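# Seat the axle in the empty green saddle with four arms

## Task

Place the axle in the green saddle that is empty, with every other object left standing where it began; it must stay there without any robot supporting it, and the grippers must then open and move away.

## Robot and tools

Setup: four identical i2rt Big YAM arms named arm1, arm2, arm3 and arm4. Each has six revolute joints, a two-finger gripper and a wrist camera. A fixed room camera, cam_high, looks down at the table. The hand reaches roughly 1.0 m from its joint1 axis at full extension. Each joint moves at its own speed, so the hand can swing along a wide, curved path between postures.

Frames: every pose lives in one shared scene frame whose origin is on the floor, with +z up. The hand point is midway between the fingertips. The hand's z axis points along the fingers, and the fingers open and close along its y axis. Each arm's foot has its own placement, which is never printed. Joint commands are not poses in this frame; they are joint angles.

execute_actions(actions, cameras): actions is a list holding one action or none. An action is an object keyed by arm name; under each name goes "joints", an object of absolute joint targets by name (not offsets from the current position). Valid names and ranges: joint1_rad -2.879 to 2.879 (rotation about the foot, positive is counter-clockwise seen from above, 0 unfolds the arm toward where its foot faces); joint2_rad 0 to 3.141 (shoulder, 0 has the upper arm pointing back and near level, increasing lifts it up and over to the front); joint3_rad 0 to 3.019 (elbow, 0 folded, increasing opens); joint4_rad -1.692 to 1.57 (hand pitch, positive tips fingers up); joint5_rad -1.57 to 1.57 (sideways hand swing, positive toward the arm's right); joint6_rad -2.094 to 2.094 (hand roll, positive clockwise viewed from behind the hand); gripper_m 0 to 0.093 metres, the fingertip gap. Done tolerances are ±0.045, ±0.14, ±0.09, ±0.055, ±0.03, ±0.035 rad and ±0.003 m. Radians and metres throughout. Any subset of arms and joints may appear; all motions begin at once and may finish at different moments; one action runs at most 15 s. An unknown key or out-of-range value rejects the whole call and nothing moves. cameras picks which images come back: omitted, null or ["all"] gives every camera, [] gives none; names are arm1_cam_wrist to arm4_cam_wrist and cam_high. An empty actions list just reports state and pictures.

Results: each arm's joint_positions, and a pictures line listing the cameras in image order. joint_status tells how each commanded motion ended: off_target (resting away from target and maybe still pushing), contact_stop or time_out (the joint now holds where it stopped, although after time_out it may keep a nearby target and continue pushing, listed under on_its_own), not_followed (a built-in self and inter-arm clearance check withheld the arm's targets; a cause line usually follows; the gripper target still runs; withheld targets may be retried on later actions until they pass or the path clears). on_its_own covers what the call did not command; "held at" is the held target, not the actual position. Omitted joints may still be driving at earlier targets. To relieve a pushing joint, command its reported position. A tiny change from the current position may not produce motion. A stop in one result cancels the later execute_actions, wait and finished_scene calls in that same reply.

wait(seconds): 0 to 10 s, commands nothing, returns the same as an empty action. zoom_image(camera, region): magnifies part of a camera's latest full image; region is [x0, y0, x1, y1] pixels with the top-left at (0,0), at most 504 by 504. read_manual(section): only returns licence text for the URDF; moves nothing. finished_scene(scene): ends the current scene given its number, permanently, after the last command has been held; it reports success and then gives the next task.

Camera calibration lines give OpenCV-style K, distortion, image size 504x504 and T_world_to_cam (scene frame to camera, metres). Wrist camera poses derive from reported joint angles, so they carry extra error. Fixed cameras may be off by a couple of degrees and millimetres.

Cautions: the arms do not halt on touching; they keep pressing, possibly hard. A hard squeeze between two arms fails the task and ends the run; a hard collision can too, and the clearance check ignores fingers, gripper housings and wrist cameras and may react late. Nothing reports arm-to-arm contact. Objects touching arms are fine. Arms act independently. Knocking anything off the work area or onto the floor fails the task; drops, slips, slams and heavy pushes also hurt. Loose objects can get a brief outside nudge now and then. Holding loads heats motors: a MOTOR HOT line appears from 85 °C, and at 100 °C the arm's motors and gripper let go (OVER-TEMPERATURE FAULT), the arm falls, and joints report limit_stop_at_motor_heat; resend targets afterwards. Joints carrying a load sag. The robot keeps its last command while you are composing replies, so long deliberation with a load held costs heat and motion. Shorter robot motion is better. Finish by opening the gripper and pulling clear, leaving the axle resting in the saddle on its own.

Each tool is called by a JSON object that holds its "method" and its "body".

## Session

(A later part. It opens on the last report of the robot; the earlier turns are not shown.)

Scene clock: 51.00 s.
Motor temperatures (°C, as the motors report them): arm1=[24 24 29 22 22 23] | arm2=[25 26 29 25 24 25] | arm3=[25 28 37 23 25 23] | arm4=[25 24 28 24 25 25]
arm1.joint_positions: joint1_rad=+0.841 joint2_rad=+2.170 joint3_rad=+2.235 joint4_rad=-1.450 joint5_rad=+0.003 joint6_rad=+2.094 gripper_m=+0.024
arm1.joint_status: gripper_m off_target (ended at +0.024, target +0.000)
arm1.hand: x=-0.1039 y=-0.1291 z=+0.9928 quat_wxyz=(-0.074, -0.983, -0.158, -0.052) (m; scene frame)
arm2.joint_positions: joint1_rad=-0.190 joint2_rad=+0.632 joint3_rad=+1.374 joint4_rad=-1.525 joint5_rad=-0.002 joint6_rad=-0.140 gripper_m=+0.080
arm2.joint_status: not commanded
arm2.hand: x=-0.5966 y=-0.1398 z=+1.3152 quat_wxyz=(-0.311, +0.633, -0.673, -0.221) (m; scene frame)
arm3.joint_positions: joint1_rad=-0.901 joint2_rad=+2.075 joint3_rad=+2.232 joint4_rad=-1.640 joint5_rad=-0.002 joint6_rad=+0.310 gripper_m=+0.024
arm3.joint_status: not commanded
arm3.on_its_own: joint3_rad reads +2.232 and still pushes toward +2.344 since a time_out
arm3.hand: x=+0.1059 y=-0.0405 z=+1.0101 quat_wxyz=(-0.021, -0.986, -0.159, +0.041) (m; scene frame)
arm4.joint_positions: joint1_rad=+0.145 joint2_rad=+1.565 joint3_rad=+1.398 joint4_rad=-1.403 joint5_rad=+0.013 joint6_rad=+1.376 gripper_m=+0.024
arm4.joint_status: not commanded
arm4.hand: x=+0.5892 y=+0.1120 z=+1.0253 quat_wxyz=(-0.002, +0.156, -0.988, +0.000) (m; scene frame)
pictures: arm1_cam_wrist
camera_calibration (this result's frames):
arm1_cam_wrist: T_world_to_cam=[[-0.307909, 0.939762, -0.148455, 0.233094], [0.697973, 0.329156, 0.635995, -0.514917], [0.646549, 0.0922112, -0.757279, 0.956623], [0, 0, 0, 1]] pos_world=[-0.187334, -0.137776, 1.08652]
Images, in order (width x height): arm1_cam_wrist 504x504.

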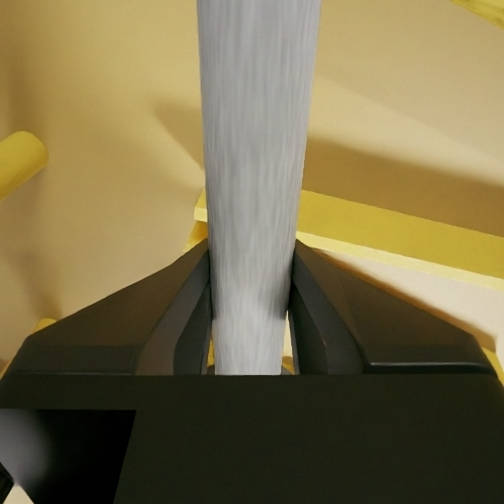

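{"method": "execute_actions", "body": {"actions": [{"arm1":{"joints":{"joint2_rad":2.10,"joint3_rad":2.30}},"arm4":{"joints":{"joint2_rad":1.51}},"arm3":{"joints":{"gripper_m":0.07,"joint3_rad":2.27}}}], "cameras": []}}

{"method": "execute_actions", "body": {"actions": [{"arm3":{"joints":{"joint2_rad":1.6}},"arm2":{"joints":{"joint1_rad":-1.3,"joint4_rad":-1.66,"joint6_rad":0.3}}}], "cameras": ["cam_high"]}}

Scene clock: 53.00 s.
Motor temperatures (°C, as the motors report them): arm1=[24 25 30 22 22 23] | arm2=[25 26 29 25 24 25] | arm3=[25 28 37 23 25 23] | arm4=[25 24 29 24 25 25]
arm1.joint_positions: joint1_rad=+0.841 joint2_rad=+2.170 joint3_rad=+2.235 joint4_rad=-1.450 joint5_rad=+0.003 joint6_rad=+2.095 gripper_m=+0.024
arm1.joint_status: all done
arm1.hand: x=-0.1039 y=-0.1290 z=+0.9933 quat_wxyz=(-0.075, -0.983, -0.157, -0.052) (m; scene frame)
arm2.joint_positions: joint1_rad=-0.190 joint2_rad=+0.632 joint3_rad=+1.374 joint4_rad=-1.525 joint5_rad=-0.002 joint6_rad=-0.140 gripper_m=+0.080
arm2.joint_status: not commanded
arm2.hand: x=-0.5966 y=-0.1398 z=+1.3152 quat_wxyz=(-0.311, +0.633, -0.673, -0.221) (m; scene frame)
arm3.joint_positions: joint1_rad=-0.901 joint2_rad=+1.997 joint3_rad=+2.232 joint4_rad=-1.640 joint5_rad=-0.002 joint6_rad=+0.310 gripper_m=+0.070
arm3.joint_status: all done
arm3.hand: x=+0.1148 y=-0.0341 z=+1.0596 quat_wxyz=(-0.039, -0.984, -0.159, +0.076) (m; scene frame)
arm4.joint_positions: joint1_rad=+0.145 joint2_rad=+1.565 joint3_rad=+1.398 joint4_rad=-1.403 joint5_rad=+0.013 joint6_rad=+1.376 gripper_m=+0.024
arm4.joint_status: all done
arm4.hand: x=+0.5892 y=+0.1120 z=+1.0253 quat_wxyz=(-0.002, +0.156, -0.988, +0.000) (m; scene frame)
pictures: none
No camera images: the call's "cameras" was empty. Leave "cameras" out to get every camera's image.

Scene clock: 55.03 s.
Motor temperatures (°C, as the motors report them): arm1=[24 25 30 22 22 23] | arm2=[25 26 29 25 24 25] | arm3=[25 28 36 23 25 23] | arm4=[25 24 29 24 25 25]
arm1.joint_positions: joint1_rad=+0.841 joint2_rad=+2.170 joint3_rad=+2.235 joint4_rad=-1.450 joint5_rad=+0.003 joint6_rad=+2.095 gripper_m=+0.024
arm1.joint_status: not commanded
arm1.hand: x=-0.1039 y=-0.1290 z=+0.9933 quat_wxyz=(-0.075, -0.983, -0.157, -0.052) (m; scene frame)
arm2.joint_positions: joint1_rad=-1.290 joint2_rad=+0.632 joint3_rad=+1.374 joint4_rad=-1.644 joint5_rad=-0.001 joint6_rad=+0.292 gripper_m=+0.080
arm2.joint_status: all done
arm2.hand: x=-0.4555 y=-0.2975 z=+1.2963 quat_wxyz=(-0.314, -0.010, -0.945, -0.089) (m; scene frame)
arm3.joint_positions: joint1_rad=-0.901 joint2_rad=+1.607 joint3_rad=+2.257 joint4_rad=-1.640 joint5_rad=-0.002 joint6_rad=+0.310 gripper_m=+0.070
arm3.joint_status: all done
arm3.hand: x=+0.2050 y=+0.0311 z=+1.2974 quat_wxyz=(-0.131, -0.945, -0.153, +0.258) (m; scene frame)
arm4.joint_positions: joint1_rad=+0.145 joint2_rad=+1.565 joint3_rad=+1.398 joint4_rad=-1.403 joint5_rad=+0.013 joint6_rad=+1.376 gripper_m=+0.024
arm4.joint_status: not commanded
arm4.hand: x=+0.5892 y=+0.1120 z=+1.0253 quat_wxyz=(-0.002, +0.156, -0.988, +0.000) (m; scene frame)
pictures: cam_high
joint command not followed: on one or more control steps a check withheld the commanded joint targets of the arm3 arm, and it was not sent them on those steps.
cause: the commanded joint targets would bring a part of the robot too close to another arm (this arm's forearm (the part past joint 3) and the other arm's wrist (the part past joint 4), along the way the arms are being sent); next, command targets that bring no part of the robot closer to that arm.
Images, in order (width x height): cam_high 504x504.

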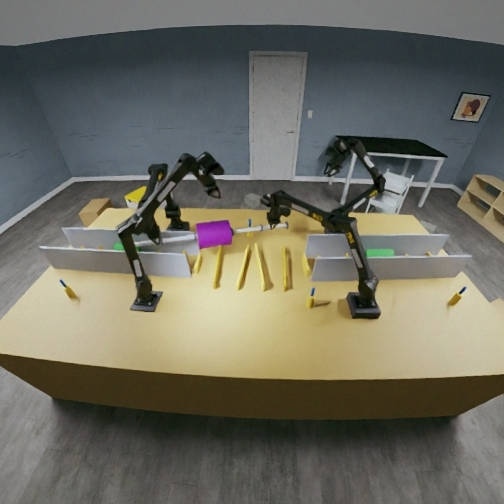

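{"method": "execute_actions", "body": {"actions": [{"arm3":{"joints":{"joint1_rad":-1.6}},"arm2":{"joints":{"joint1_rad":-1.9}}}], "cameras": []}}

{"method": "execute_actions", "body": {"actions": [{"arm3":{"joints":{"joint1_rad":-2.4,"joint2_rad":1.0,"joint3_rad":1.6}},"arm1":{"joints":{"joint1_rad":0.648,"joint2_rad":1.78,"joint3_rad":1.80,"joint4_rad":-1.355,"joint6_rad":1.90}},"arm4":{"joints":{"joint1_rad":0.472,"joint2_rad":1.615,"joint3_rad":1.62,"joint6_rad":1.705}}}], "cameras": ["cam_high"]}}

Scene clock: 58.93 s.
Motor temperatures (°C, as the motors report them): arm1=[24 26 31 22 22 23] | arm2=[25 26 29 25 24 25] | arm3=[25 27 34 23 25 23] | arm4=[25 24 29 24 25 25]
arm1.joint_positions: joint1_rad=+0.841 joint2_rad=+2.170 joint3_rad=+2.235 joint4_rad=-1.450 joint5_rad=+0.003 joint6_rad=+2.095 gripper_m=+0.024
arm1.joint_status: not commanded
arm1.hand: x=-0.1039 y=-0.1290 z=+0.9933 quat_wxyz=(-0.075, -0.983, -0.157, -0.052) (m; scene frame)
arm2.joint_positions: joint1_rad=-1.890 joint2_rad=+0.632 joint3_rad=+1.374 joint4_rad=-1.644 joint5_rad=-0.001 joint6_rad=+0.293 gripper_m=+0.080
arm2.joint_status: all done
arm2.hand: x=-0.4591 y=-0.4099 z=+1.2969 quat_wxyz=(-0.328, -0.289, -0.899, +0.008) (m; scene frame)
arm3.joint_positions: joint1_rad=-1.608 joint2_rad=+1.607 joint3_rad=+2.257 joint4_rad=-1.640 joint5_rad=-0.001 joint6_rad=+0.310 gripper_m=+0.070
arm3.joint_status: all done
arm3.hand: x=+0.1023 y=+0.3927 z=+1.2974 quat_wxyz=(-0.035, -0.939, +0.184, +0.287) (m; scene frame)
arm4.joint_positions: joint1_rad=+0.145 joint2_rad=+1.565 joint3_rad=+1.398 joint4_rad=-1.403 joint5_rad=+0.013 joint6_rad=+1.376 gripper_m=+0.024
arm4.joint_status: not commanded
arm4.hand: x=+0.5892 y=+0.1120 z=+1.0253 quat_wxyz=(-0.002, +0.156, -0.988, +0.000) (m; scene frame)
pictures: none
No camera images: the call's "cameras" was empty. Leave "cameras" out to get every camera's image.

Scene clock: 61.20 s.
Motor temperatures (°C, as the motors report them): arm1=[24 26 31 22 22 23] | arm2=[25 26 29 25 24 25] | arm3=[25 27 34 23 25 23] | arm4=[25 24 30 24 25 25]
arm1.joint_positions: joint1_rad=+0.647 joint2_rad=+1.830 joint3_rad=+1.769 joint4_rad=-1.364 joint5_rad=-0.002 joint6_rad=+1.905 gripper_m=+0.024
arm1.joint_status: all done
arm1.hand: x=-0.2760 y=-0.1296 z=+1.0197 quat_wxyz=(-0.066, -0.985, -0.155, -0.030) (m; scene frame)
arm2.joint_positions: joint1_rad=-1.890 joint2_rad=+0.632 joint3_rad=+1.374 joint4_rad=-1.644 joint5_rad=-0.001 joint6_rad=+0.293 gripper_m=+0.080
arm2.joint_status: not commanded
arm2.hand: x=-0.4591 y=-0.4099 z=+1.2969 quat_wxyz=(-0.328, -0.289, -0.899, +0.008) (m; scene frame)
arm3.joint_positions: joint1_rad=-2.396 joint2_rad=+1.004 joint3_rad=+1.600 joint4_rad=-1.635 joint5_rad=+0.001 joint6_rad=+0.310 gripper_m=+0.070
arm3.joint_status: all done
arm3.hand: x=+0.4377 y=+0.5920 z=+1.2519 quat_wxyz=(+0.070, -0.803, +0.535, +0.254) (m; scene frame)
arm4.joint_positions: joint1_rad=+0.478 joint2_rad=+1.663 joint3_rad=+1.527 joint4_rad=-1.404 joint5_rad=-0.002 joint6_rad=+1.714 gripper_m=+0.024
arm4.joint_status: joint3_rad time_out (moved +0.129 of +0.222); the others done
arm4.on_its_own: joint3_rad reads +1.527 and still pushes toward +1.620 since a time_out
arm4.hand: x=+0.4190 y=+0.1098 z=+1.0301 quat_wxyz=(+0.010, +0.154, -0.988, -0.014) (m; scene frame)
pictures: cam_high
Images, in order (width x height): cam_high 504x504.

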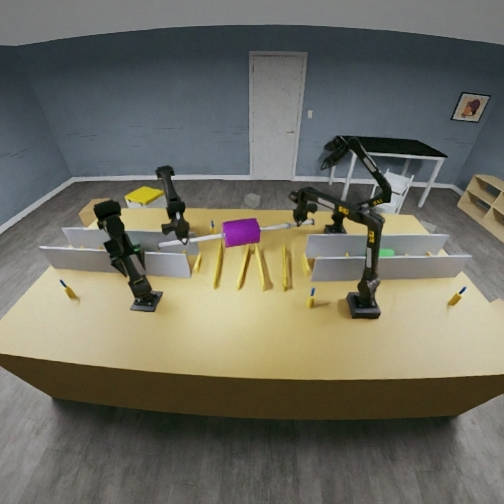

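{"method": "execute_actions", "body": {"actions": [{"arm2":{"joints":{"joint1_rad":-1.6,"joint2_rad":1.88,"joint3_rad":2.44}},"arm1":{"joints":{"joint1_rad":0.397,"joint2_rad":1.565,"joint3_rad":1.51,"joint4_rad":-1.28,"joint6_rad":1.645}},"arm4":{"joints":{"joint1_rad":0.715,"joint2_rad":1.82,"joint3_rad":1.885,"joint4_rad":-1.42,"joint6_rad":1.945}}}], "cameras": ["cam_high"]}}

Scene clock: 64.67 s.
Motor temperatures (°C, as the motors report them): arm1=[24 26 31 22 22 23] | arm2=[25 26 30 25 24 25] | arm3=[25 27 33 23 25 23] | arm4=[25 24 30 24 25 25]
arm1.joint_positions: joint1_rad=+0.395 joint2_rad=+1.623 joint3_rad=+1.482 joint4_rad=-1.290 joint5_rad=-0.005 joint6_rad=+1.651 gripper_m=+0.024
arm1.joint_status: all done
arm1.hand: x=-0.4373 y=-0.1307 z=+1.0163 quat_wxyz=(-0.069, -0.985, -0.156, -0.013) (m; scene frame)
arm2.joint_positions: joint1_rad=-1.609 joint2_rad=+1.885 joint3_rad=+2.383 joint4_rad=-1.654 joint5_rad=-0.001 joint6_rad=+0.294 gripper_m=+0.080
arm2.joint_status: all done
arm2.hand: x=-0.0018 y=-0.3802 z=+1.2486 quat_wxyz=(-0.204, -0.167, -0.964, -0.023) (m; scene frame)
arm3.joint_positions: joint1_rad=-2.396 joint2_rad=+1.004 joint3_rad=+1.600 joint4_rad=-1.635 joint5_rad=+0.001 joint6_rad=+0.310 gripper_m=+0.070
arm3.joint_status: not commanded
arm3.hand: x=+0.4377 y=+0.5920 z=+1.2519 quat_wxyz=(+0.070, -0.803, +0.535, +0.254) (m; scene frame)
arm4.joint_positions: joint1_rad=+0.720 joint2_rad=+1.887 joint3_rad=+1.790 joint4_rad=-1.416 joint5_rad=-0.006 joint6_rad=+1.955 gripper_m=+0.024
arm4.joint_status: joint3_rad time_out (moved +0.262 of +0.358); the others done
arm4.on_its_own: joint3_rad reads +1.790 and still pushes toward +1.885 since a time_out
arm4.hand: x=+0.2587 y=+0.1102 z=+1.0141 quat_wxyz=(+0.022, +0.154, -0.988, -0.022) (m; scene frame)
pictures: cam_high
Images, in order (width x height): cam_high 504x504.

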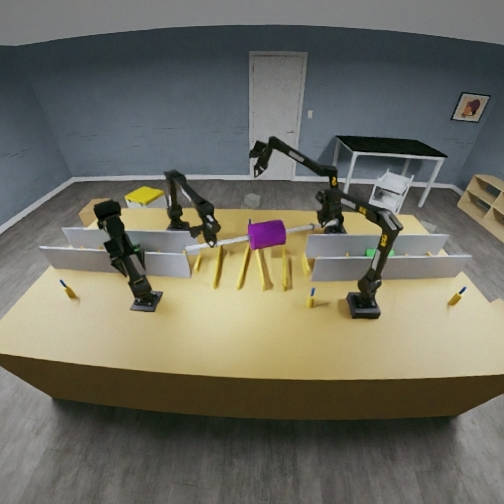

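{"method": "execute_actions", "body": {"actions": [{"arm1":{"joints":{"joint1_rad":0.097,"joint2_rad":1.46,"joint3_rad":1.40,"joint4_rad":-1.265,"joint6_rad":1.32}},"arm4":{"joints":{"joint1_rad":0.878,"joint2_rad":2.115,"joint3_rad":2.35,"joint4_rad":-1.485,"joint6_rad":2.09}}}], "cameras": []}}

Scene clock: 68.10 s.
Motor temperatures (°C, as the motors report them): arm1=[24 26 31 22 22 23] | arm2=[25 26 31 25 24 25] | arm3=[25 26 32 23 25 23] | arm4=[25 25 31 24 25 25]
arm1.joint_positions: joint1_rad=+0.097 joint2_rad=+1.528 joint3_rad=+1.369 joint4_rad=-1.273 joint5_rad=-0.003 joint6_rad=+1.337 gripper_m=+0.024
arm1.joint_status: all done
arm1.hand: x=-0.5912 y=-0.1313 z=+1.0180 quat_wxyz=(-0.071, -0.984, -0.164, +0.009) (m; scene frame)
arm2.joint_positions: joint1_rad=-1.609 joint2_rad=+1.885 joint3_rad=+2.383 joint4_rad=-1.654 joint5_rad=-0.001 joint6_rad=+0.294 gripper_m=+0.080
arm2.joint_status: not commanded
arm2.hand: x=-0.0018 y=-0.3802 z=+1.2486 quat_wxyz=(-0.204, -0.167, -0.964, -0.023) (m; scene frame)
arm3.joint_positions: joint1_rad=-2.396 joint2_rad=+1.004 joint3_rad=+1.600 joint4_rad=-1.635 joint5_rad=+0.001 joint6_rad=+0.310 gripper_m=+0.070
arm3.joint_status: not commanded
arm3.hand: x=+0.4377 y=+0.5920 z=+1.2519 quat_wxyz=(+0.070, -0.803, +0.535, +0.254) (m; scene frame)
arm4.joint_positions: joint1_rad=+0.879 joint2_rad=+2.205 joint3_rad=+2.248 joint4_rad=-1.483 joint5_rad=-0.002 joint6_rad=+2.099 gripper_m=+0.024
arm4.joint_status: joint3_rad time_out (moved +0.459 of +0.560); the others done
arm4.on_its_own: joint3_rad reads +2.248 and still pushes toward +2.350 since a time_out
arm4.hand: x=+0.1032 y=+0.1205 z=+0.9972 quat_wxyz=(+0.047, +0.161, -0.985, -0.049) (m; scene frame)
pictures: none
No camera images: the call's "cameras" was empty. Leave "cameras" out to get every camera's image.

{"method": "execute_actions", "body": {"actions": [{"arm2":{"joints":{"joint1_rad":-0.94,"joint2_rad":2.13,"joint3_rad":2.50,"joint4_rad":-1.62,"joint6_rad":0.28}}}], "cameras": ["cam_high","arm2_cam_wrist","arm4_cam_wrist"]}}

Scene clock: 70.80 s.
Motor temperatures (°C, as the motors report them): arm1=[24 26 31 22 22 23] | arm2=[25 27 31 25 24 25] | arm3=[25 26 31 23 25 23] | arm4=[25 25 31 24 25 25]
arm1.joint_positions: joint1_rad=+0.097 joint2_rad=+1.528 joint3_rad=+1.369 joint4_rad=-1.273 joint5_rad=-0.003 joint6_rad=+1.337 gripper_m=+0.024
arm1.joint_status: not commanded
arm1.hand: x=-0.5912 y=-0.1313 z=+1.0180 quat_wxyz=(-0.071, -0.984, -0.164, +0.009) (m; scene frame)
arm2.joint_positions: joint1_rad=-0.949 joint2_rad=+2.128 joint3_rad=+2.474 joint4_rad=-1.631 joint5_rad=-0.002 joint6_rad=+0.285 gripper_m=+0.080
arm2.joint_status: all done
arm2.hand: x=-0.0585 y=+0.0569 z=+1.1293 quat_wxyz=(-0.127, +0.161, -0.977, -0.060) (m; scene frame)
arm3.joint_positions: joint1_rad=-2.396 joint2_rad=+1.004 joint3_rad=+1.600 joint4_rad=-1.635 joint5_rad=+0.001 joint6_rad=+0.310 gripper_m=+0.070
arm3.joint_status: not commanded
arm3.hand: x=+0.4377 y=+0.5920 z=+1.2519 quat_wxyz=(+0.070, -0.803, +0.535, +0.254) (m; scene frame)
arm4.joint_positions: joint1_rad=+0.879 joint2_rad=+2.205 joint3_rad=+2.248 joint4_rad=-1.483 joint5_rad=-0.002 joint6_rad=+2.099 gripper_m=+0.024
arm4.joint_status: not commanded
arm4.on_its_own: joint3_rad reads +2.248 and still pushes toward +2.350 since a time_out
arm4.hand: x=+0.1032 y=+0.1205 z=+0.9972 quat_wxyz=(+0.047, +0.161, -0.985, -0.049) (m; scene frame)
pictures: arm2_cam_wrist, arm4_cam_wrist, cam_high
camera_calibration (this result's frames):
arm2_cam_wrist: T_world_to_cam=[[0.329414, -0.940797, -0.0799185, 0.165273], [-0.873832, -0.335836, 0.351613, -0.42165], [-0.357636, -0.0459911, -0.932728, 1.16105], [0, 0, 0, 1]] pos_world=[-0.00766281, 0.0672815, 1.24441]
arm4_cam_wrist: T_world_to_cam=[[0.305513, -0.94599, -0.108463, 0.19556], [-0.709826, -0.302193, 0.63626, -0.517449], [-0.634672, -0.117395, -0.763812, 0.964143], [0, 0, 0, 1]] pos_world=[0.184871, 0.141814, 1.08687]
Images, in order (width x height): arm2_cam_wrist 504x504, arm4_cam_wrist 504x504, cam_high 504x504.

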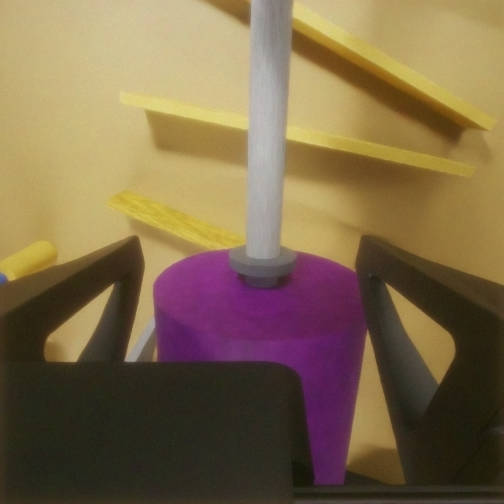

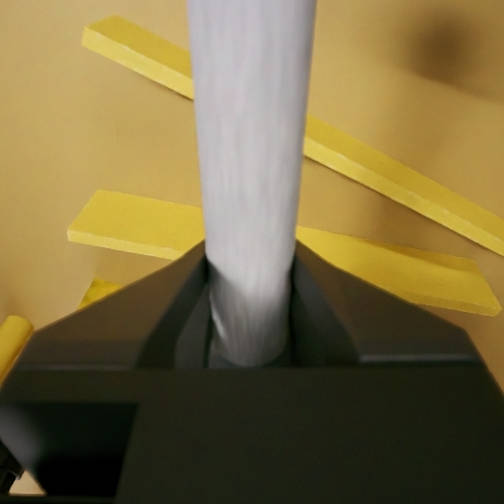

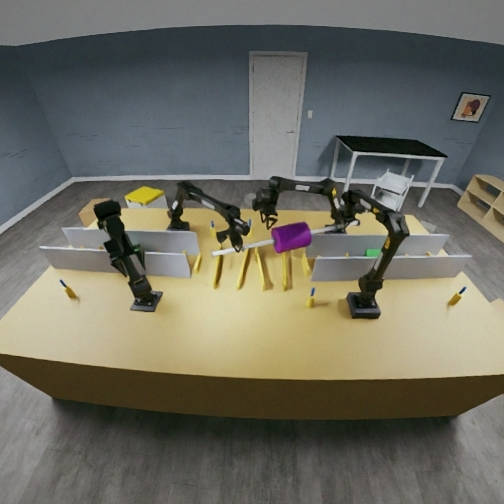

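{"method": "execute_actions", "body": {"actions": [{"arm2":{"joints":{"joint1_rad":-0.932,"joint2_rad":2.19,"joint3_rad":2.25,"joint4_rad":-1.485}}}], "cameras": ["cam_high","arm2_cam_wrist"]}}

Scene clock: 72.70 s.
Motor temperatures (°C, as the motors report them): arm1=[24 26 31 22 22 23] | arm2=[25 27 31 25 24 25] | arm3=[25 26 31 23 25 23] | arm4=[25 26 31 24 25 25]
arm1.joint_positions: joint1_rad=+0.097 joint2_rad=+1.528 joint3_rad=+1.369 joint4_rad=-1.273 joint5_rad=-0.003 joint6_rad=+1.337 gripper_m=+0.024
arm1.joint_status: not commanded
arm1.hand: x=-0.5912 y=-0.1313 z=+1.0180 quat_wxyz=(-0.071, -0.984, -0.164, +0.009) (m; scene frame)
arm2.joint_positions: joint1_rad=-0.944 joint2_rad=+2.203 joint3_rad=+2.250 joint4_rad=-1.502 joint5_rad=-0.002 joint6_rad=+0.285 gripper_m=+0.080
arm2.joint_status: all done
arm2.hand: x=-0.0594 y=+0.0604 z=+0.9891 quat_wxyz=(-0.050, +0.164, -0.985, -0.024) (m; scene frame)
arm3.joint_positions: joint1_rad=-2.396 joint2_rad=+1.004 joint3_rad=+1.600 joint4_rad=-1.635 joint5_rad=+0.001 joint6_rad=+0.310 gripper_m=+0.070
arm3.joint_status: not commanded
arm3.hand: x=+0.4377 y=+0.5920 z=+1.2519 quat_wxyz=(+0.070, -0.803, +0.535, +0.254) (m; scene frame)
arm4.joint_positions: joint1_rad=+0.879 joint2_rad=+2.205 joint3_rad=+2.248 joint4_rad=-1.483 joint5_rad=-0.002 joint6_rad=+2.099 gripper_m=+0.024
arm4.joint_status: not commanded
arm4.on_its_own: joint3_rad reads +2.248 and still pushes toward +2.350 since a time_out
arm4.hand: x=+0.1032 y=+0.1205 z=+0.9972 quat_wxyz=(+0.047, +0.161, -0.985, -0.049) (m; scene frame)
pictures: arm2_cam_wrist, cam_high
camera_calibration (this result's frames):
arm2_cam_wrist: T_world_to_cam=[[0.32608, -0.944761, -0.0331597, 0.111461], [-0.81267, -0.298064, 0.500724, -0.518125], [-0.482948, -0.136328, -0.864971, 0.961164], [0, 0, 0, 1]] pos_world=[0.00678253, 0.0819035, 1.09451]
Images, in order (width x height): arm2_cam_wrist 504x504, cam_high 504x504.

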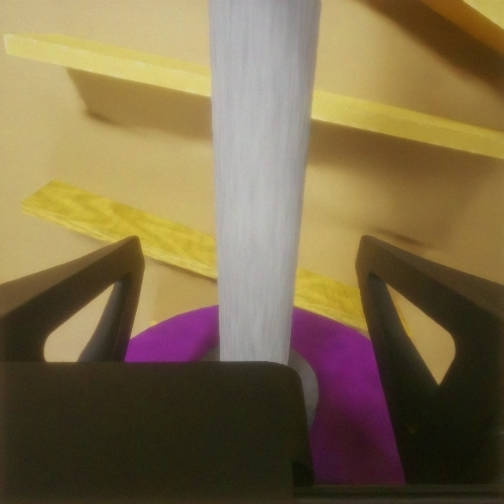

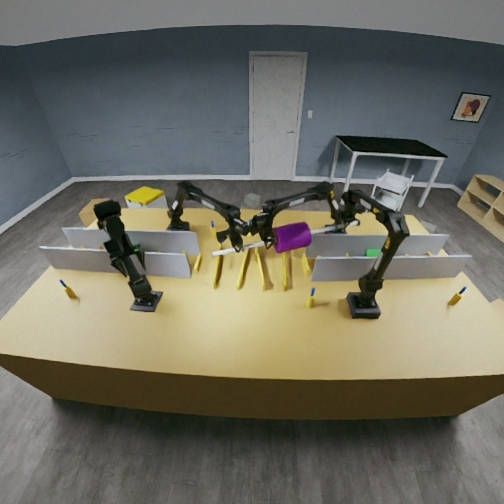

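{"method": "execute_actions", "body": {"actions": [{"arm2":{"joints":{"gripper_m":0}}}], "cameras": []}}

{"method": "execute_actions", "body": {"actions": [{"arm2":{"joints":{"joint2_rad":2.115,"joint3_rad":2.33}},"arm4":{"joints":{"gripper_m":0.07,"joint3_rad":2.27}}}], "cameras": ["cam_high"]}}

Scene clock: 74.13 s.
Motor temperatures (°C, as the motors report them): arm1=[24 26 31 22 22 23] | arm2=[25 27 31 25 24 25] | arm3=[25 26 31 23 25 23] | arm4=[25 26 31 24 25 25]
arm1.joint_positions: joint1_rad=+0.098 joint2_rad=+1.528 joint3_rad=+1.368 joint4_rad=-1.274 joint5_rad=-0.005 joint6_rad=+1.337 gripper_m=+0.024
arm1.joint_status: not commanded
arm1.hand: x=-0.5907 y=-0.1310 z=+1.0178 quat_wxyz=(-0.070, -0.984, -0.164, +0.008) (m; scene frame)
arm2.joint_positions: joint1_rad=-0.944 joint2_rad=+2.203 joint3_rad=+2.250 joint4_rad=-1.501 joint5_rad=+0.006 joint6_rad=+0.290 gripper_m=+0.024
arm2.joint_status: gripper_m off_target (ended at +0.024, target +0.000)
arm2.hand: x=-0.0585 y=+0.0594 z=+0.9892 quat_wxyz=(-0.052, +0.161, -0.985, -0.020) (m; scene frame)
arm3.joint_positions: joint1_rad=-2.396 joint2_rad=+1.004 joint3_rad=+1.600 joint4_rad=-1.635 joint5_rad=+0.001 joint6_rad=+0.310 gripper_m=+0.070
arm3.joint_status: not commanded
arm3.hand: x=+0.4377 y=+0.5920 z=+1.2519 quat_wxyz=(+0.070, -0.803, +0.535, +0.254) (m; scene frame)
arm4.joint_positions: joint1_rad=+0.879 joint2_rad=+2.205 joint3_rad=+2.249 joint4_rad=-1.484 joint5_rad=+0.000 joint6_rad=+2.099 gripper_m=+0.024
arm4.joint_status: not commanded
arm4.on_its_own: joint3_rad reads +2.249 and still pushes toward +2.350 since a time_out
arm4.hand: x=+0.1035 y=+0.1208 z=+0.9974 quat_wxyz=(+0.046, +0.161, -0.985, -0.050) (m; scene frame)
pictures: none
No camera images: the call's "cameras" was empty. Leave "cameras" out to get every camera's image.

Scene clock: 75.27 s.
Motor temperatures (°C, as the motors report them): arm1=[24 26 31 22 22 23] | arm2=[25 27 31 25 24 25] | arm3=[25 26 31 23 25 23] | arm4=[25 26 31 24 25 25]
arm1.joint_positions: joint1_rad=+0.098 joint2_rad=+1.527 joint3_rad=+1.368 joint4_rad=-1.274 joint5_rad=-0.002 joint6_rad=+1.337 gripper_m=+0.024
arm1.joint_status: not commanded
arm1.hand: x=-0.5912 y=-0.1309 z=+1.0183 quat_wxyz=(-0.071, -0.984, -0.165, +0.009) (m; scene frame)
arm2.joint_positions: joint1_rad=-0.943 joint2_rad=+2.199 joint3_rad=+2.250 joint4_rad=-1.501 joint5_rad=+0.007 joint6_rad=+0.290 gripper_m=+0.024
arm2.joint_status: all done
arm2.hand: x=-0.0592 y=+0.0601 z=+0.9921 quat_wxyz=(-0.054, +0.162, -0.985, -0.021) (m; scene frame)
arm3.joint_positions: joint1_rad=-2.396 joint2_rad=+1.004 joint3_rad=+1.600 joint4_rad=-1.635 joint5_rad=+0.001 joint6_rad=+0.310 gripper_m=+0.070
arm3.joint_status: not commanded
arm3.hand: x=+0.4377 y=+0.5920 z=+1.2519 quat_wxyz=(+0.070, -0.803, +0.535, +0.254) (m; scene frame)
arm4.joint_positions: joint1_rad=+0.879 joint2_rad=+2.122 joint3_rad=+2.249 joint4_rad=-1.484 joint5_rad=+0.000 joint6_rad=+2.099 gripper_m=+0.070
arm4.joint_status: all done
arm4.hand: x=+0.1081 y=+0.1173 z=+1.0545 quat_wxyz=(+0.072, +0.160, -0.981, -0.082) (m; scene frame)
pictures: cam_high
Images, in order (width x height): cam_high 504x504.

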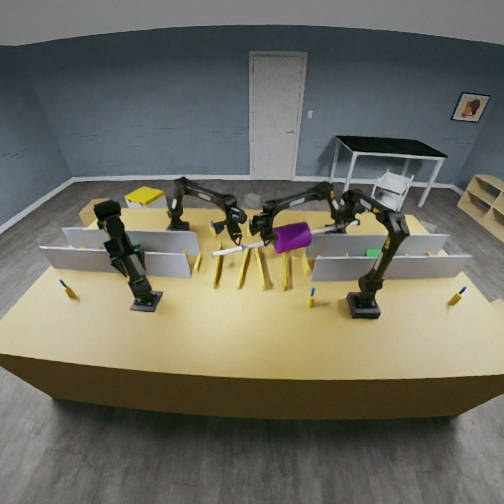

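{"method": "execute_actions", "body": {"actions": [{"arm4":{"joints":{"joint1_rad":0.6,"joint2_rad":1.7}}}], "cameras": []}}

{"method": "execute_actions", "body": {"actions": [{"arm4":{"joints":{"joint2_rad":0.9,"joint3_rad":1.6}},"arm2":{"joints":{"joint1_rad":-0.865,"joint2_rad":1.77,"joint3_rad":1.87,"joint4_rad":-1.46,"joint6_rad":0.58}},"arm1":{"joints":{"joint1_rad":-0.262,"joint2_rad":1.29,"joint3_rad":1.285,"joint4_rad":-1.41,"joint6_rad":1.19}}}], "cameras": ["cam_high"]}}

Scene clock: 78.10 s.
Motor temperatures (°C, as the motors report them): arm1=[24 26 31 22 22 23] | arm2=[25 28 32 25 24 25] | arm3=[25 25 30 23 25 23] | arm4=[25 26 31 24 25 25]
arm1.joint_positions: joint1_rad=+0.098 joint2_rad=+1.527 joint3_rad=+1.368 joint4_rad=-1.274 joint5_rad=-0.002 joint6_rad=+1.337 gripper_m=+0.024
arm1.joint_status: not commanded
arm1.hand: x=-0.5912 y=-0.1309 z=+1.0183 quat_wxyz=(-0.071, -0.984, -0.165, +0.009) (m; scene frame)
arm2.joint_positions: joint1_rad=-0.943 joint2_rad=+2.199 joint3_rad=+2.250 joint4_rad=-1.501 joint5_rad=+0.007 joint6_rad=+0.290 gripper_m=+0.024
arm2.joint_status: not commanded
arm2.hand: x=-0.0592 y=+0.0601 z=+0.9921 quat_wxyz=(-0.054, +0.162, -0.985, -0.021) (m; scene frame)
arm3.joint_positions: joint1_rad=-2.396 joint2_rad=+1.004 joint3_rad=+1.600 joint4_rad=-1.635 joint5_rad=+0.001 joint6_rad=+0.310 gripper_m=+0.070
arm3.joint_status: not commanded
arm3.hand: x=+0.4377 y=+0.5920 z=+1.2519 quat_wxyz=(+0.070, -0.803, +0.535, +0.254) (m; scene frame)
arm4.joint_positions: joint1_rad=+0.606 joint2_rad=+1.718 joint3_rad=+2.260 joint4_rad=-1.484 joint5_rad=+0.001 joint6_rad=+2.098 gripper_m=+0.070
arm4.joint_status: all done
arm4.hand: x=+0.3071 y=+0.1675 z=+1.3201 quat_wxyz=(+0.166, +0.023, -0.950, -0.262) (m; scene frame)
pictures: none
No camera images: the call's "cameras" was empty. Leave "cameras" out to get every camera's image.

Scene clock: 79.80 s.
Motor temperatures (°C, as the motors report them): arm1=[24 26 31 22 23 23] | arm2=[25 29 32 25 24 25] | arm3=[25 25 30 23 25 23] | arm4=[25 25 30 24 25 25]
arm1.joint_positions: joint1_rad=-0.266 joint2_rad=+1.305 joint3_rad=+1.264 joint4_rad=-1.415 joint5_rad=-0.001 joint6_rad=+1.215 gripper_m=+0.024
arm1.joint_status: all done
arm1.hand: x=-0.7425 y=-0.0322 z=+1.0650 quat_wxyz=(-0.057, -0.997, -0.045, +0.023) (m; scene frame)
arm2.joint_positions: joint1_rad=-0.858 joint2_rad=+1.823 joint3_rad=+1.849 joint4_rad=-1.458 joint5_rad=+0.017 joint6_rad=+0.599 gripper_m=+0.024
arm2.joint_status: all done
arm2.hand: x=-0.1805 y=+0.0341 z=+1.0665 quat_wxyz=(-0.059, +0.050, -0.996, -0.033) (m; scene frame)
arm3.joint_positions: joint1_rad=-2.396 joint2_rad=+1.004 joint3_rad=+1.600 joint4_rad=-1.635 joint5_rad=+0.001 joint6_rad=+0.310 gripper_m=+0.070
arm3.joint_status: not commanded
arm3.hand: x=+0.4377 y=+0.5920 z=+1.2519 quat_wxyz=(+0.070, -0.803, +0.535, +0.254) (m; scene frame)
arm4.joint_positions: joint1_rad=+0.606 joint2_rad=+0.906 joint3_rad=+1.597 joint4_rad=-1.484 joint5_rad=+0.001 joint6_rad=+2.098 gripper_m=+0.070
arm4.joint_status: all done
arm4.hand: x=+0.4762 y=-0.0901 z=+1.3650 quat_wxyz=(+0.203, +0.023, -0.924, -0.322) (m; scene frame)
pictures: cam_high
Images, in order (width x height): cam_high 504x504.

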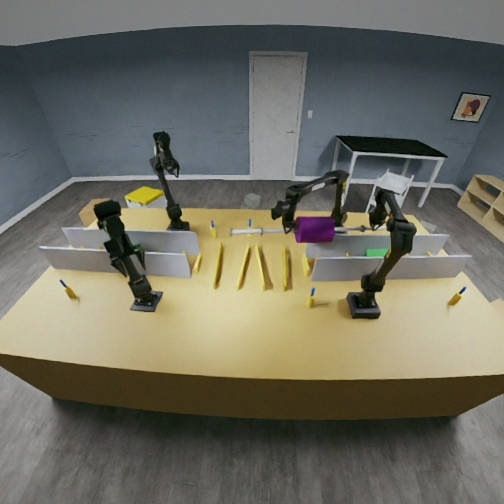

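{"method": "execute_actions", "body": {"actions": [{"arm2":{"joints":{"joint1_rad":-0.645,"joint2_rad":1.41,"joint3_rad":1.40,"joint4_rad":-1.43,"joint6_rad":0.92}},"arm1":{"joints":{"joint1_rad":-0.69,"joint2_rad":1.48,"joint3_rad":1.545,"joint4_rad":-1.46,"joint6_rad":0.87}}}], "cameras": ["arm1_cam_wrist"]}}

Scene clock: 81.70 s.
Motor temperatures (°C, as the motors report them): arm1=[24 26 32 22 22 23] | arm2=[25 29 32 25 24 25] | arm3=[25 25 30 23 25 23] | arm4=[25 25 30 24 25 25]
arm1.joint_positions: joint1_rad=-0.698 joint2_rad=+1.507 joint3_rad=+1.479 joint4_rad=-1.457 joint5_rad=-0.003 joint6_rad=+0.879 gripper_m=+0.024
arm1.joint_status: all done
arm1.hand: x=-0.9386 y=-0.0070 z=+1.0705 quat_wxyz=(-0.036, -0.999, +0.004, +0.032) (m; scene frame)
arm2.joint_positions: joint1_rad=-0.635 joint2_rad=+1.444 joint3_rad=+1.379 joint4_rad=-1.420 joint5_rad=+0.015 joint6_rad=+0.923 gripper_m=+0.024
arm2.joint_status: all done
arm2.hand: x=-0.3697 y=+0.0031 z=+1.0654 quat_wxyz=(-0.031, +0.000, -0.999, -0.027) (m; scene frame)
arm3.joint_positions: joint1_rad=-2.396 joint2_rad=+1.004 joint3_rad=+1.600 joint4_rad=-1.635 joint5_rad=+0.001 joint6_rad=+0.310 gripper_m=+0.070
arm3.joint_status: not commanded
arm3.hand: x=+0.4377 y=+0.5920 z=+1.2519 quat_wxyz=(+0.070, -0.803, +0.535, +0.254) (m; scene frame)
arm4.joint_positions: joint1_rad=+0.606 joint2_rad=+0.906 joint3_rad=+1.597 joint4_rad=-1.484 joint5_rad=+0.001 joint6_rad=+2.098 gripper_m=+0.070
arm4.joint_status: not commanded
arm4.hand: x=+0.4762 y=-0.0901 z=+1.3650 quat_wxyz=(+0.203, +0.023, -0.924, -0.322) (m; scene frame)
pictures: arm1_cam_wrist
camera_calibration (this result's frames):
arm1_cam_wrist: T_world_to_cam=[[0.00250274, 0.998325, -0.0578059, 0.0675486], [0.848894, 0.0284329, 0.527798, 0.233453], [0.528557, -0.050392, -0.847401, 1.52863], [0, 0, 0, 1]] pos_world=[-1.00631, 0.00295742, 1.17605]
Images, in order (width x height): arm1_cam_wrist 504x504.

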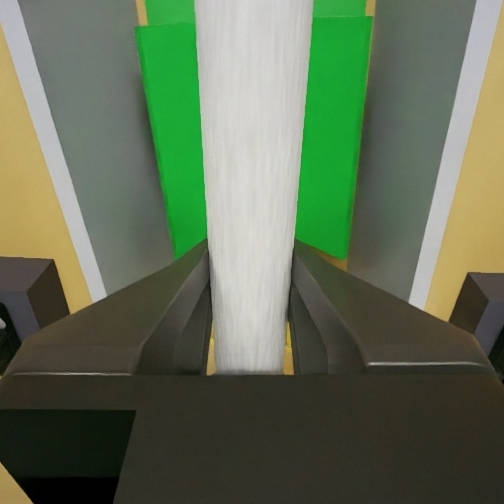

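{"method": "execute_actions", "body": {"actions": [{"arm2":{"joints":{"joint1_rad":-0.245,"joint2_rad":1.22,"joint3_rad":1.175,"joint4_rad":-1.45,"joint6_rad":1.32}},"arm1":{"joints":{"joint1_rad":-0.91,"joint2_rad":1.85,"joint3_rad":2.0,"joint4_rad":-1.54,"joint6_rad":0.65}}}], "cameras": []}}

Scene clock: 84.27 s.
Motor temperatures (°C, as the motors report them): arm1=[24 26 32 22 23 23] | arm2=[25 28 32 25 24 25] | arm3=[25 25 30 23 25 23] | arm4=[25 25 29 24 25 25]
arm1.joint_positions: joint1_rad=-0.916 joint2_rad=+1.896 joint3_rad=+1.922 joint4_rad=-1.537 joint5_rad=-0.008 joint6_rad=+0.657 gripper_m=+0.024
arm1.joint_status: all done
arm1.hand: x=-1.1164 y=-0.0164 z=+1.0471 quat_wxyz=(-0.024, -0.999, +0.002, +0.026) (m; scene frame)
arm2.joint_positions: joint1_rad=-0.244 joint2_rad=+1.247 joint3_rad=+1.153 joint4_rad=-1.432 joint5_rad=+0.009 joint6_rad=+1.308 gripper_m=+0.024
arm2.joint_status: all done
arm2.hand: x=-0.5472 y=-0.0042 z=+1.0505 quat_wxyz=(-0.009, +0.003, -1.000, -0.018) (m; scene frame)
arm3.joint_positions: joint1_rad=-2.396 joint2_rad=+1.004 joint3_rad=+1.600 joint4_rad=-1.635 joint5_rad=+0.001 joint6_rad=+0.310 gripper_m=+0.070
arm3.joint_status: not commanded
arm3.hand: x=+0.4377 y=+0.5920 z=+1.2519 quat_wxyz=(+0.070, -0.803, +0.535, +0.254) (m; scene frame)
arm4.joint_positions: joint1_rad=+0.606 joint2_rad=+0.906 joint3_rad=+1.597 joint4_rad=-1.484 joint5_rad=+0.001 joint6_rad=+2.098 gripper_m=+0.070
arm4.joint_status: not commanded
arm4.hand: x=+0.4762 y=-0.0901 z=+1.3650 quat_wxyz=(+0.203, +0.023, -0.924, -0.322) (m; scene frame)
pictures: none
No camera images: the call's "cameras" was empty. Leave "cameras" out to get every camera's image.

{"method": "execute_actions", "body": {"actions": [{"arm2":{"joints":{"joint1_rad":0.193,"joint2_rad":1.25,"joint3_rad":1.01,"joint4_rad":-1.245,"joint6_rad":1.75}},"arm1":{"joints":{"joint1_rad":-1.038,"joint2_rad":2.21,"joint3_rad":2.43,"joint4_rad":-1.495,"joint6_rad":0.525}}}], "cameras": ["arm1_cam_wrist","arm2_cam_wrist","cam_high"]}}

Scene clock: 86.23 s.
Motor temperatures (°C, as the motors report them): arm1=[24 26 33 22 23 23] | arm2=[25 28 32 25 24 25] | arm3=[25 25 30 23 25 23] | arm4=[25 25 29 24 25 25]
arm1.joint_positions: joint1_rad=-1.037 joint2_rad=+2.273 joint3_rad=+2.350 joint4_rad=-1.513 joint5_rad=-0.013 joint6_rad=+0.531 gripper_m=+0.024
arm1.joint_status: all done
arm1.hand: x=-1.2681 y=-0.0223 z=+0.9782 quat_wxyz=(-0.042, -0.997, -0.001, +0.060) (m; scene frame)
arm2.joint_positions: joint1_rad=+0.193 joint2_rad=+1.281 joint3_rad=+0.984 joint4_rad=-1.254 joint5_rad=+0.011 joint6_rad=+1.735 gripper_m=+0.024
arm2.joint_status: all done
arm2.hand: x=-0.7003 y=-0.0057 z=+0.9766 quat_wxyz=(-0.003, +0.008, -1.000, -0.008) (m; scene frame)
arm3.joint_positions: joint1_rad=-2.396 joint2_rad=+1.004 joint3_rad=+1.600 joint4_rad=-1.635 joint5_rad=+0.001 joint6_rad=+0.310 gripper_m=+0.070
arm3.joint_status: not commanded
arm3.hand: x=+0.4377 y=+0.5920 z=+1.2519 quat_wxyz=(+0.070, -0.803, +0.535, +0.254) (m; scene frame)
arm4.joint_positions: joint1_rad=+0.606 joint2_rad=+0.906 joint3_rad=+1.597 joint4_rad=-1.484 joint5_rad=+0.001 joint6_rad=+2.098 gripper_m=+0.070
arm4.joint_status: not commanded
arm4.hand: x=+0.4762 y=-0.0901 z=+1.3650 quat_wxyz=(+0.203, +0.023, -0.924, -0.322) (m; scene frame)
pictures: arm1_cam_wrist, arm2_cam_wrist, cam_high
camera_calibration (this result's frames):
arm1_cam_wrist: T_world_to_cam=[[-0.00957263, 0.997593, -0.0686799, 0.0737007], [0.877386, 0.0413276, 0.478003, 0.647378], [0.47969, -0.055683, -0.875669, 1.58932], [0, 0, 0, 1]] pos_world=[-1.32968, -0.0117798, 1.08733]
arm2_cam_wrist: T_world_to_cam=[[0.0161366, -0.999672, -0.0198667, 0.0271607], [-0.809781, -0.0247213, 0.586211, -1.13225], [-0.586511, 0.00662826, -0.809914, 0.506331], [0, 0, 0, 1]] pos_world=[-0.620347, -0.00419506, 1.07436]
Images, in order (width x height): arm1_cam_wrist 504x504, arm2_cam_wrist 504x504, cam_high 504x504.

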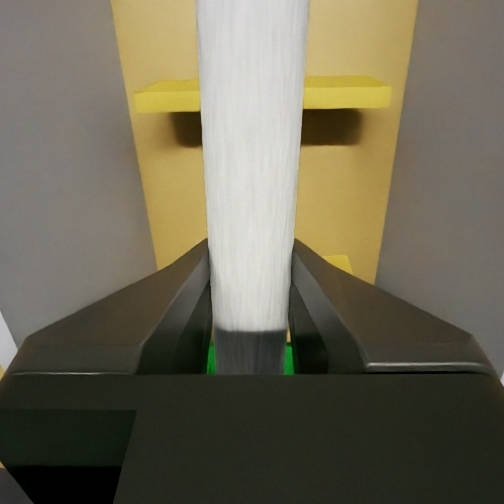

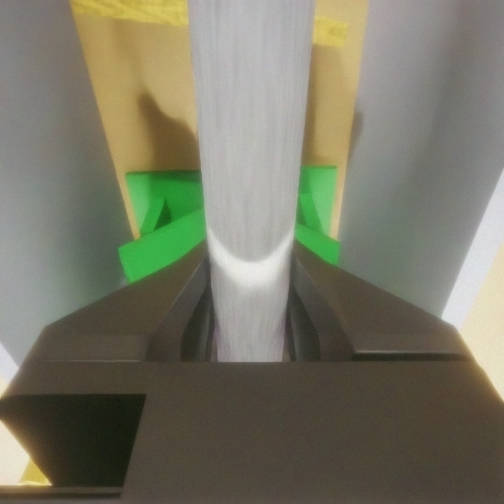

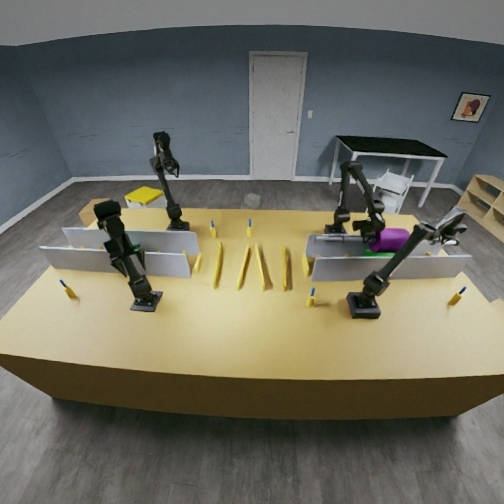

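{"method": "execute_actions", "body": {"actions": [{"arm2":{"joints":{"joint1_rad":0.212,"joint2_rad":1.39,"joint3_rad":0.925,"joint4_rad":-1.02}},"arm1":{"joints":{"joint1_rad":-1.048,"joint2_rad":2.265,"joint3_rad":2.27,"joint4_rad":-1.35}}}], "cameras": ["arm1_cam_wrist","arm2_cam_wrist"]}}

Scene clock: 89.47 s.
Motor temperatures (°C, as the motors report them): arm1=[24 26 33 22 23 23] | arm2=[25 28 32 25 24 25] | arm3=[25 25 30 23 25 23] | arm4=[25 24 28 24 25 25]
arm1.joint_positions: joint1_rad=-1.045 joint2_rad=+2.313 joint3_rad=+2.239 joint4_rad=-1.371 joint5_rad=-0.010 joint6_rad=+0.502 gripper_m=+0.024
arm1.joint_status: all done
arm1.hand: x=-1.2785 y=-0.0213 z=+0.9087 quat_wxyz=(-0.038, -0.998, -0.012, +0.058) (m; scene frame)
arm2.joint_positions: joint1_rad=+0.210 joint2_rad=+1.431 joint3_rad=+0.901 joint4_rad=-1.031 joint5_rad=+0.006 joint6_rad=+1.728 gripper_m=+0.024
arm2.joint_status: all done
arm2.hand: x=-0.7108 y=+0.0117 z=+0.8970 quat_wxyz=(-0.001, +0.021, -1.000, -0.003) (m; scene frame)
arm3.joint_positions: joint1_rad=-2.396 joint2_rad=+1.004 joint3_rad=+1.600 joint4_rad=-1.635 joint5_rad=+0.001 joint6_rad=+0.310 gripper_m=+0.070
arm3.joint_status: not commanded
arm3.hand: x=+0.4377 y=+0.5920 z=+1.2519 quat_wxyz=(+0.070, -0.803, +0.535, +0.254) (m; scene frame)
arm4.joint_positions: joint1_rad=+0.606 joint2_rad=+0.906 joint3_rad=+1.597 joint4_rad=-1.484 joint5_rad=+0.001 joint6_rad=+2.098 gripper_m=+0.070
arm4.joint_status: not commanded
arm4.hand: x=+0.4762 y=-0.0901 z=+1.3650 quat_wxyz=(+0.203, +0.023, -0.924, -0.322) (m; scene frame)
pictures: arm1_cam_wrist, arm2_cam_wrist
camera_calibration (this result's frames):
arm1_cam_wrist: T_world_to_cam=[[-0.0303767, 0.99779, -0.0590896, 0.032472], [0.874809, 0.0551366, 0.48132, 0.683649], [0.483515, -0.0370712, -0.874551, 1.5378], [0, 0, 0, 1]] pos_world=[-1.34062, -0.0130863, 1.01775]
arm2_cam_wrist: T_world_to_cam=[[0.0409569, -0.99912, -0.00902859, 0.0510643], [-0.807719, -0.0384272, 0.588314, -1.09398], [-0.588143, -0.016803, -0.808582, 0.433501], [0, 0, 0, 1]] pos_world=[-0.630756, 0.0162651, 0.994583]
Images, in order (width x height): arm1_cam_wrist 504x504, arm2_cam_wrist 504x504.

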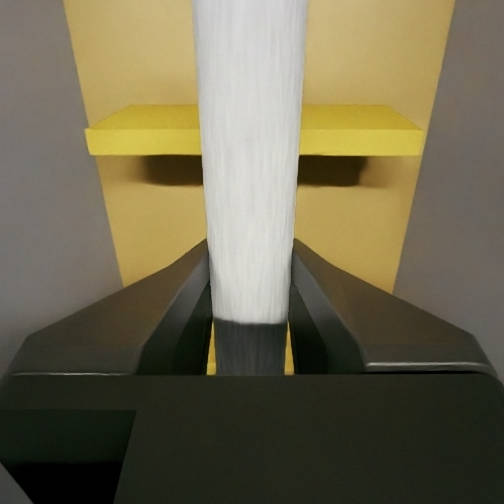

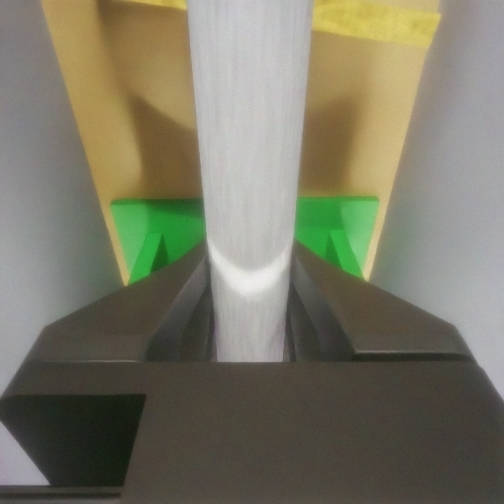

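{"method": "execute_actions", "body": {"actions": [{"arm2":{"joints":{"joint1_rad":0.225,"joint2_rad":1.44,"joint3_rad":0.89,"joint4_rad":-0.94}},"arm1":{"joints":{"joint3_rad":2.185,"joint4_rad":-1.245}}}], "cameras": []}}

Scene clock: 90.73 s.
Motor temperatures (°C, as the motors report them): arm1=[24 26 33 22 23 23] | arm2=[25 28 32 25 24 25] | arm3=[25 25 30 23 25 23] | arm4=[25 24 28 24 25 25]
arm1.joint_positions: joint1_rad=-1.045 joint2_rad=+2.313 joint3_rad=+2.165 joint4_rad=-1.276 joint5_rad=-0.012 joint6_rad=+0.501 gripper_m=+0.024
arm1.joint_status: all done
arm1.hand: x=-1.2803 y=-0.0222 z=+0.8812 quat_wxyz=(-0.043, -0.997, -0.012, +0.066) (m; scene frame)
arm2.joint_positions: joint1_rad=+0.216 joint2_rad=+1.470 joint3_rad=+0.869 joint4_rad=-0.957 joint5_rad=+0.011 joint6_rad=+1.731 gripper_m=+0.024
arm2.joint_status: all done
arm2.hand: x=-0.7123 y=+0.0123 z=+0.8733 quat_wxyz=(-0.004, +0.022, -1.000, -0.005) (m; scene frame)
arm3.joint_positions: joint1_rad=-2.396 joint2_rad=+1.004 joint3_rad=+1.600 joint4_rad=-1.635 joint5_rad=+0.001 joint6_rad=+0.310 gripper_m=+0.070
arm3.joint_status: not commanded
arm3.hand: x=+0.4377 y=+0.5920 z=+1.2519 quat_wxyz=(+0.070, -0.803, +0.535, +0.254) (m; scene frame)
arm4.joint_positions: joint1_rad=+0.606 joint2_rad=+0.906 joint3_rad=+1.597 joint4_rad=-1.484 joint5_rad=+0.001 joint6_rad=+2.098 gripper_m=+0.070
arm4.joint_status: not commanded
arm4.hand: x=+0.4762 y=-0.0901 z=+1.3650 quat_wxyz=(+0.203, +0.023, -0.924, -0.322) (m; scene frame)
pictures: none
No camera images: the call's "cameras" was empty. Leave "cameras" out to get every camera's image.

Still hanging; a bit more.

{"method": "execute_actions", "body": {"actions": [{"arm2":{"joints":{"joint2_rad":1.48,"joint3_rad":0.865,"joint4_rad":-0.9}},"arm1":{"joints":{"joint3_rad":2.135,"joint4_rad":-1.2}}}], "cameras": []}}

Scene clock: 91.70 s.
Motor temperatures (°C, as the motors report them): arm1=[24 27 33 22 23 23] | arm2=[25 28 31 25 24 25] | arm3=[25 25 29 23 25 23] | arm4=[25 24 28 24 25 25]
arm1.joint_positions: joint1_rad=-1.044 joint2_rad=+2.299 joint3_rad=+2.136 joint4_rad=-1.240 joint5_rad=-0.012 joint6_rad=+0.500 gripper_m=+0.024
arm1.joint_status: all done
arm1.hand: x=-1.2807 y=-0.0238 z=+0.8803 quat_wxyz=(-0.049, -0.996, -0.014, +0.075) (m; scene frame)
arm2.joint_positions: joint1_rad=+0.216 joint2_rad=+1.472 joint3_rad=+0.863 joint4_rad=-0.943 joint5_rad=+0.011 joint6_rad=+1.727 gripper_m=+0.024
arm2.joint_status: all done
arm2.hand: x=-0.7125 y=+0.0131 z=+0.8710 quat_wxyz=(-0.003, +0.024, -1.000, -0.008) (m; scene frame)
arm3.joint_positions: joint1_rad=-2.396 joint2_rad=+1.004 joint3_rad=+1.600 joint4_rad=-1.635 joint5_rad=+0.001 joint6_rad=+0.310 gripper_m=+0.070
arm3.joint_status: not commanded
arm3.hand: x=+0.4377 y=+0.5920 z=+1.2519 quat_wxyz=(+0.070, -0.803, +0.535, +0.254) (m; scene frame)
arm4.joint_positions: joint1_rad=+0.606 joint2_rad=+0.906 joint3_rad=+1.597 joint4_rad=-1.484 joint5_rad=+0.001 joint6_rad=+2.098 gripper_m=+0.070
arm4.joint_status: not commanded
arm4.hand: x=+0.4762 y=-0.0901 z=+1.3650 quat_wxyz=(+0.203, +0.023, -0.924, -0.322) (m; scene frame)
pictures: none
No camera images: the call's "cameras" was empty. Leave "cameras" out to get every camera's image.

Seated.

{"method": "execute_actions", "body": {"actions": [{"arm2":{"joints":{"gripper_m":0.07,"joint4_rad":-0.95}},"arm1":{"joints":{"gripper_m":0.07,"joint4_rad":-1.25}}}], "cameras": []}}

{"method": "execute_actions", "body": {"actions": [{"arm2":{"joints":{"joint2_rad":1.27,"joint3_rad":1.25,"joint4_rad":-1.47}},"arm1":{"joints":{"joint2_rad":2.0,"joint4_rad":-1.35}}}], "cameras": ["arm1_cam_wrist","arm2_cam_wrist","cam_high"]}}

Scene clock: 93.07 s.
Motor temperatures (°C, as the motors report them): arm1=[24 27 33 22 23 23] | arm2=[25 28 31 25 24 25] | arm3=[25 25 29 23 25 23] | arm4=[25 24 28 24 25 25]
arm1.joint_positions: joint1_rad=-1.044 joint2_rad=+2.299 joint3_rad=+2.134 joint4_rad=-1.240 joint5_rad=-0.003 joint6_rad=+0.514 gripper_m=+0.070
arm1.joint_status: all done
arm1.hand: x=-1.2811 y=-0.0220 z=+0.8797 quat_wxyz=(-0.045, -0.996, -0.006, +0.076) (m; scene frame)
arm2.joint_positions: joint1_rad=+0.216 joint2_rad=+1.472 joint3_rad=+0.863 joint4_rad=-0.944 joint5_rad=+0.004 joint6_rad=+1.742 gripper_m=+0.070
arm2.joint_status: all done
arm2.hand: x=-0.7137 y=+0.0128 z=+0.8710 quat_wxyz=(+0.001, +0.016, -1.000, -0.007) (m; scene frame)
arm3.joint_positions: joint1_rad=-2.396 joint2_rad=+1.004 joint3_rad=+1.600 joint4_rad=-1.635 joint5_rad=+0.001 joint6_rad=+0.310 gripper_m=+0.070
arm3.joint_status: not commanded
arm3.hand: x=+0.4377 y=+0.5920 z=+1.2519 quat_wxyz=(+0.070, -0.803, +0.535, +0.254) (m; scene frame)
arm4.joint_positions: joint1_rad=+0.606 joint2_rad=+0.906 joint3_rad=+1.597 joint4_rad=-1.484 joint5_rad=+0.001 joint6_rad=+2.098 gripper_m=+0.070
arm4.joint_status: not commanded
arm4.hand: x=+0.4762 y=-0.0901 z=+1.3650 quat_wxyz=(+0.203, +0.023, -0.924, -0.322) (m; scene frame)
pictures: none
No camera images: the call's "cameras" was empty. Leave "cameras" out to get every camera's image.

Scene clock: 94.50 s.
Motor temperatures (°C, as the motors report them): arm1=[24 27 32 22 23 23] | arm2=[25 28 31 25 24 25] | arm3=[25 25 29 23 25 23] | arm4=[25 24 28 24 25 25]
arm1.joint_positions: joint1_rad=-1.044 joint2_rad=+1.992 joint3_rad=+2.114 joint4_rad=-1.341 joint5_rad=-0.003 joint6_rad=+0.515 gripper_m=+0.070
arm1.joint_status: all done
arm1.hand: x=-1.2449 y=-0.0013 z=+1.0808 quat_wxyz=(-0.091, -0.983, -0.006, +0.157) (m; scene frame)
arm2.joint_positions: joint1_rad=+0.216 joint2_rad=+1.261 joint3_rad=+1.219 joint4_rad=-1.455 joint5_rad=+0.003 joint6_rad=+1.743 gripper_m=+0.070
arm2.joint_status: all done
arm2.hand: x=-0.7136 y=+0.0145 z=+1.0716 quat_wxyz=(+0.006, +0.016, -0.999, -0.034) (m; scene frame)
arm3.joint_positions: joint1_rad=-2.396 joint2_rad=+1.004 joint3_rad=+1.600 joint4_rad=-1.635 joint5_rad=+0.001 joint6_rad=+0.310 gripper_m=+0.070
arm3.joint_status: not commanded
arm3.hand: x=+0.4377 y=+0.5920 z=+1.2519 quat_wxyz=(+0.070, -0.803, +0.535, +0.254) (m; scene frame)
arm4.joint_positions: joint1_rad=+0.606 joint2_rad=+0.906 joint3_rad=+1.597 joint4_rad=-1.484 joint5_rad=+0.001 joint6_rad=+2.098 gripper_m=+0.070
arm4.joint_status: not commanded
arm4.hand: x=+0.4762 y=-0.0901 z=+1.3650 quat_wxyz=(+0.203, +0.023, -0.924, -0.322) (m; scene frame)
pictures: arm1_cam_wrist, arm2_cam_wrist, cam_high
camera_calibration (this result's frames):
arm1_cam_wrist: T_world_to_cam=[[-0.0389617, 0.986043, -0.161869, 0.124056], [0.952502, 0.0856123, 0.29225, 0.871501], [0.302029, -0.142795, -0.942544, 1.52019], [0, 0, 0, 1]] pos_world=[-1.28441, 0.0201387, 1.19823]
arm2_cam_wrist: T_world_to_cam=[[0.0311238, -0.996999, -0.0708867, 0.114779], [-0.798592, -0.0674537, 0.598082, -1.20237], [-0.601068, 0.037995, -0.798294, 0.552019], [0, 0, 0, 1]] pos_world=[-0.631974, 0.0123558, 1.16793]
Images, in order (width x height): arm1_cam_wrist 504x504, arm2_cam_wrist 504x504, cam_high 504x504.

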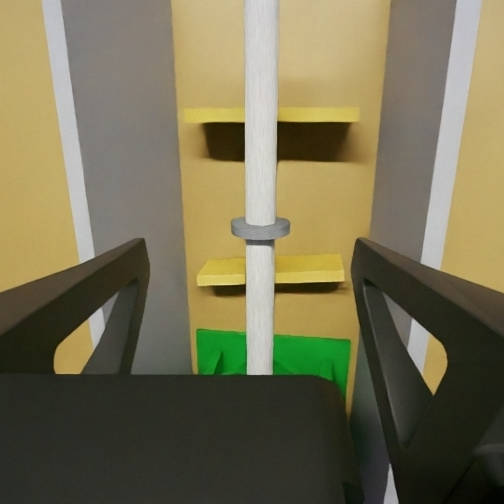

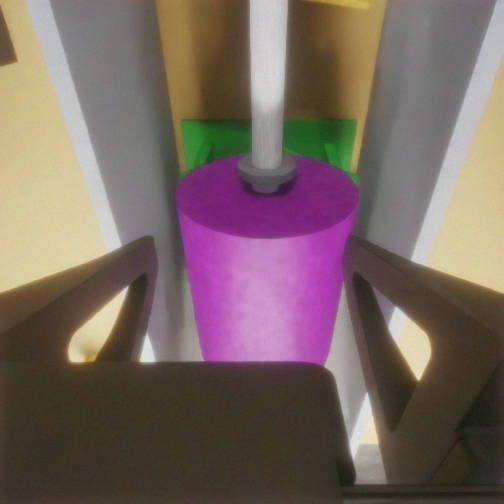

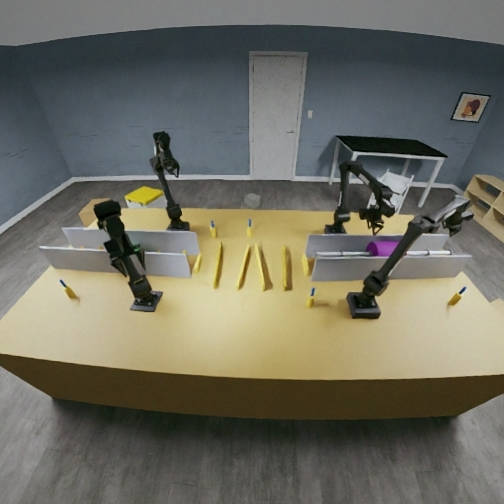

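{"method": "execute_actions", "body": {"actions": [{"arm2":{"joints":{"joint2_rad":0.8}},"arm1":{"joints":{"joint2_rad":1.5}}}], "cameras": []}}

{"method": "finished_scene", "body": {"scene": 1}}

Scene clock: 96.90 s.
Motor temperatures (°C, as the motors report them): arm1=[24 27 32 22 23 23] | arm2=[25 28 32 25 24 25] | arm3=[25 25 29 23 25 23] | arm4=[25 24 28 24 25 25]
arm1.joint_positions: joint1_rad=-1.044 joint2_rad=+1.518 joint3_rad=+2.122 joint4_rad=-1.342 joint5_rad=-0.003 joint6_rad=+0.515 gripper_m=+0.070
arm1.joint_status: all done
arm1.hand: x=-1.1236 y=+0.0687 z=+1.3785 quat_wxyz=(-0.205, -0.912, -0.006, +0.355) (m; scene frame)
arm2.joint_positions: joint1_rad=+0.216 joint2_rad=+0.798 joint3_rad=+1.219 joint4_rad=-1.458 joint5_rad=+0.003 joint6_rad=+1.743 gripper_m=+0.070
arm2.joint_status: all done
arm2.hand: x=-0.6950 y=-0.0739 z=+1.2149 quat_wxyz=(+0.049, +0.015, -0.965, -0.257) (m; scene frame)
arm3.joint_positions: joint1_rad=-2.396 joint2_rad=+1.004 joint3_rad=+1.600 joint4_rad=-1.635 joint5_rad=+0.001 joint6_rad=+0.310 gripper_m=+0.070
arm3.joint_status: not commanded
arm3.hand: x=+0.4377 y=+0.5920 z=+1.2519 quat_wxyz=(+0.070, -0.803, +0.535, +0.254) (m; scene frame)
arm4.joint_positions: joint1_rad=+0.606 joint2_rad=+0.906 joint3_rad=+1.597 joint4_rad=-1.484 joint5_rad=+0.001 joint6_rad=+2.098 gripper_m=+0.070
arm4.joint_status: not commanded
arm4.hand: x=+0.4762 y=-0.0901 z=+1.3650 quat_wxyz=(+0.203, +0.023, -0.924, -0.322) (m; scene frame)
pictures: none
No camera images: the call's "cameras" was empty. Leave "cameras" out to get every camera's image.

The scene is finished: the task was done.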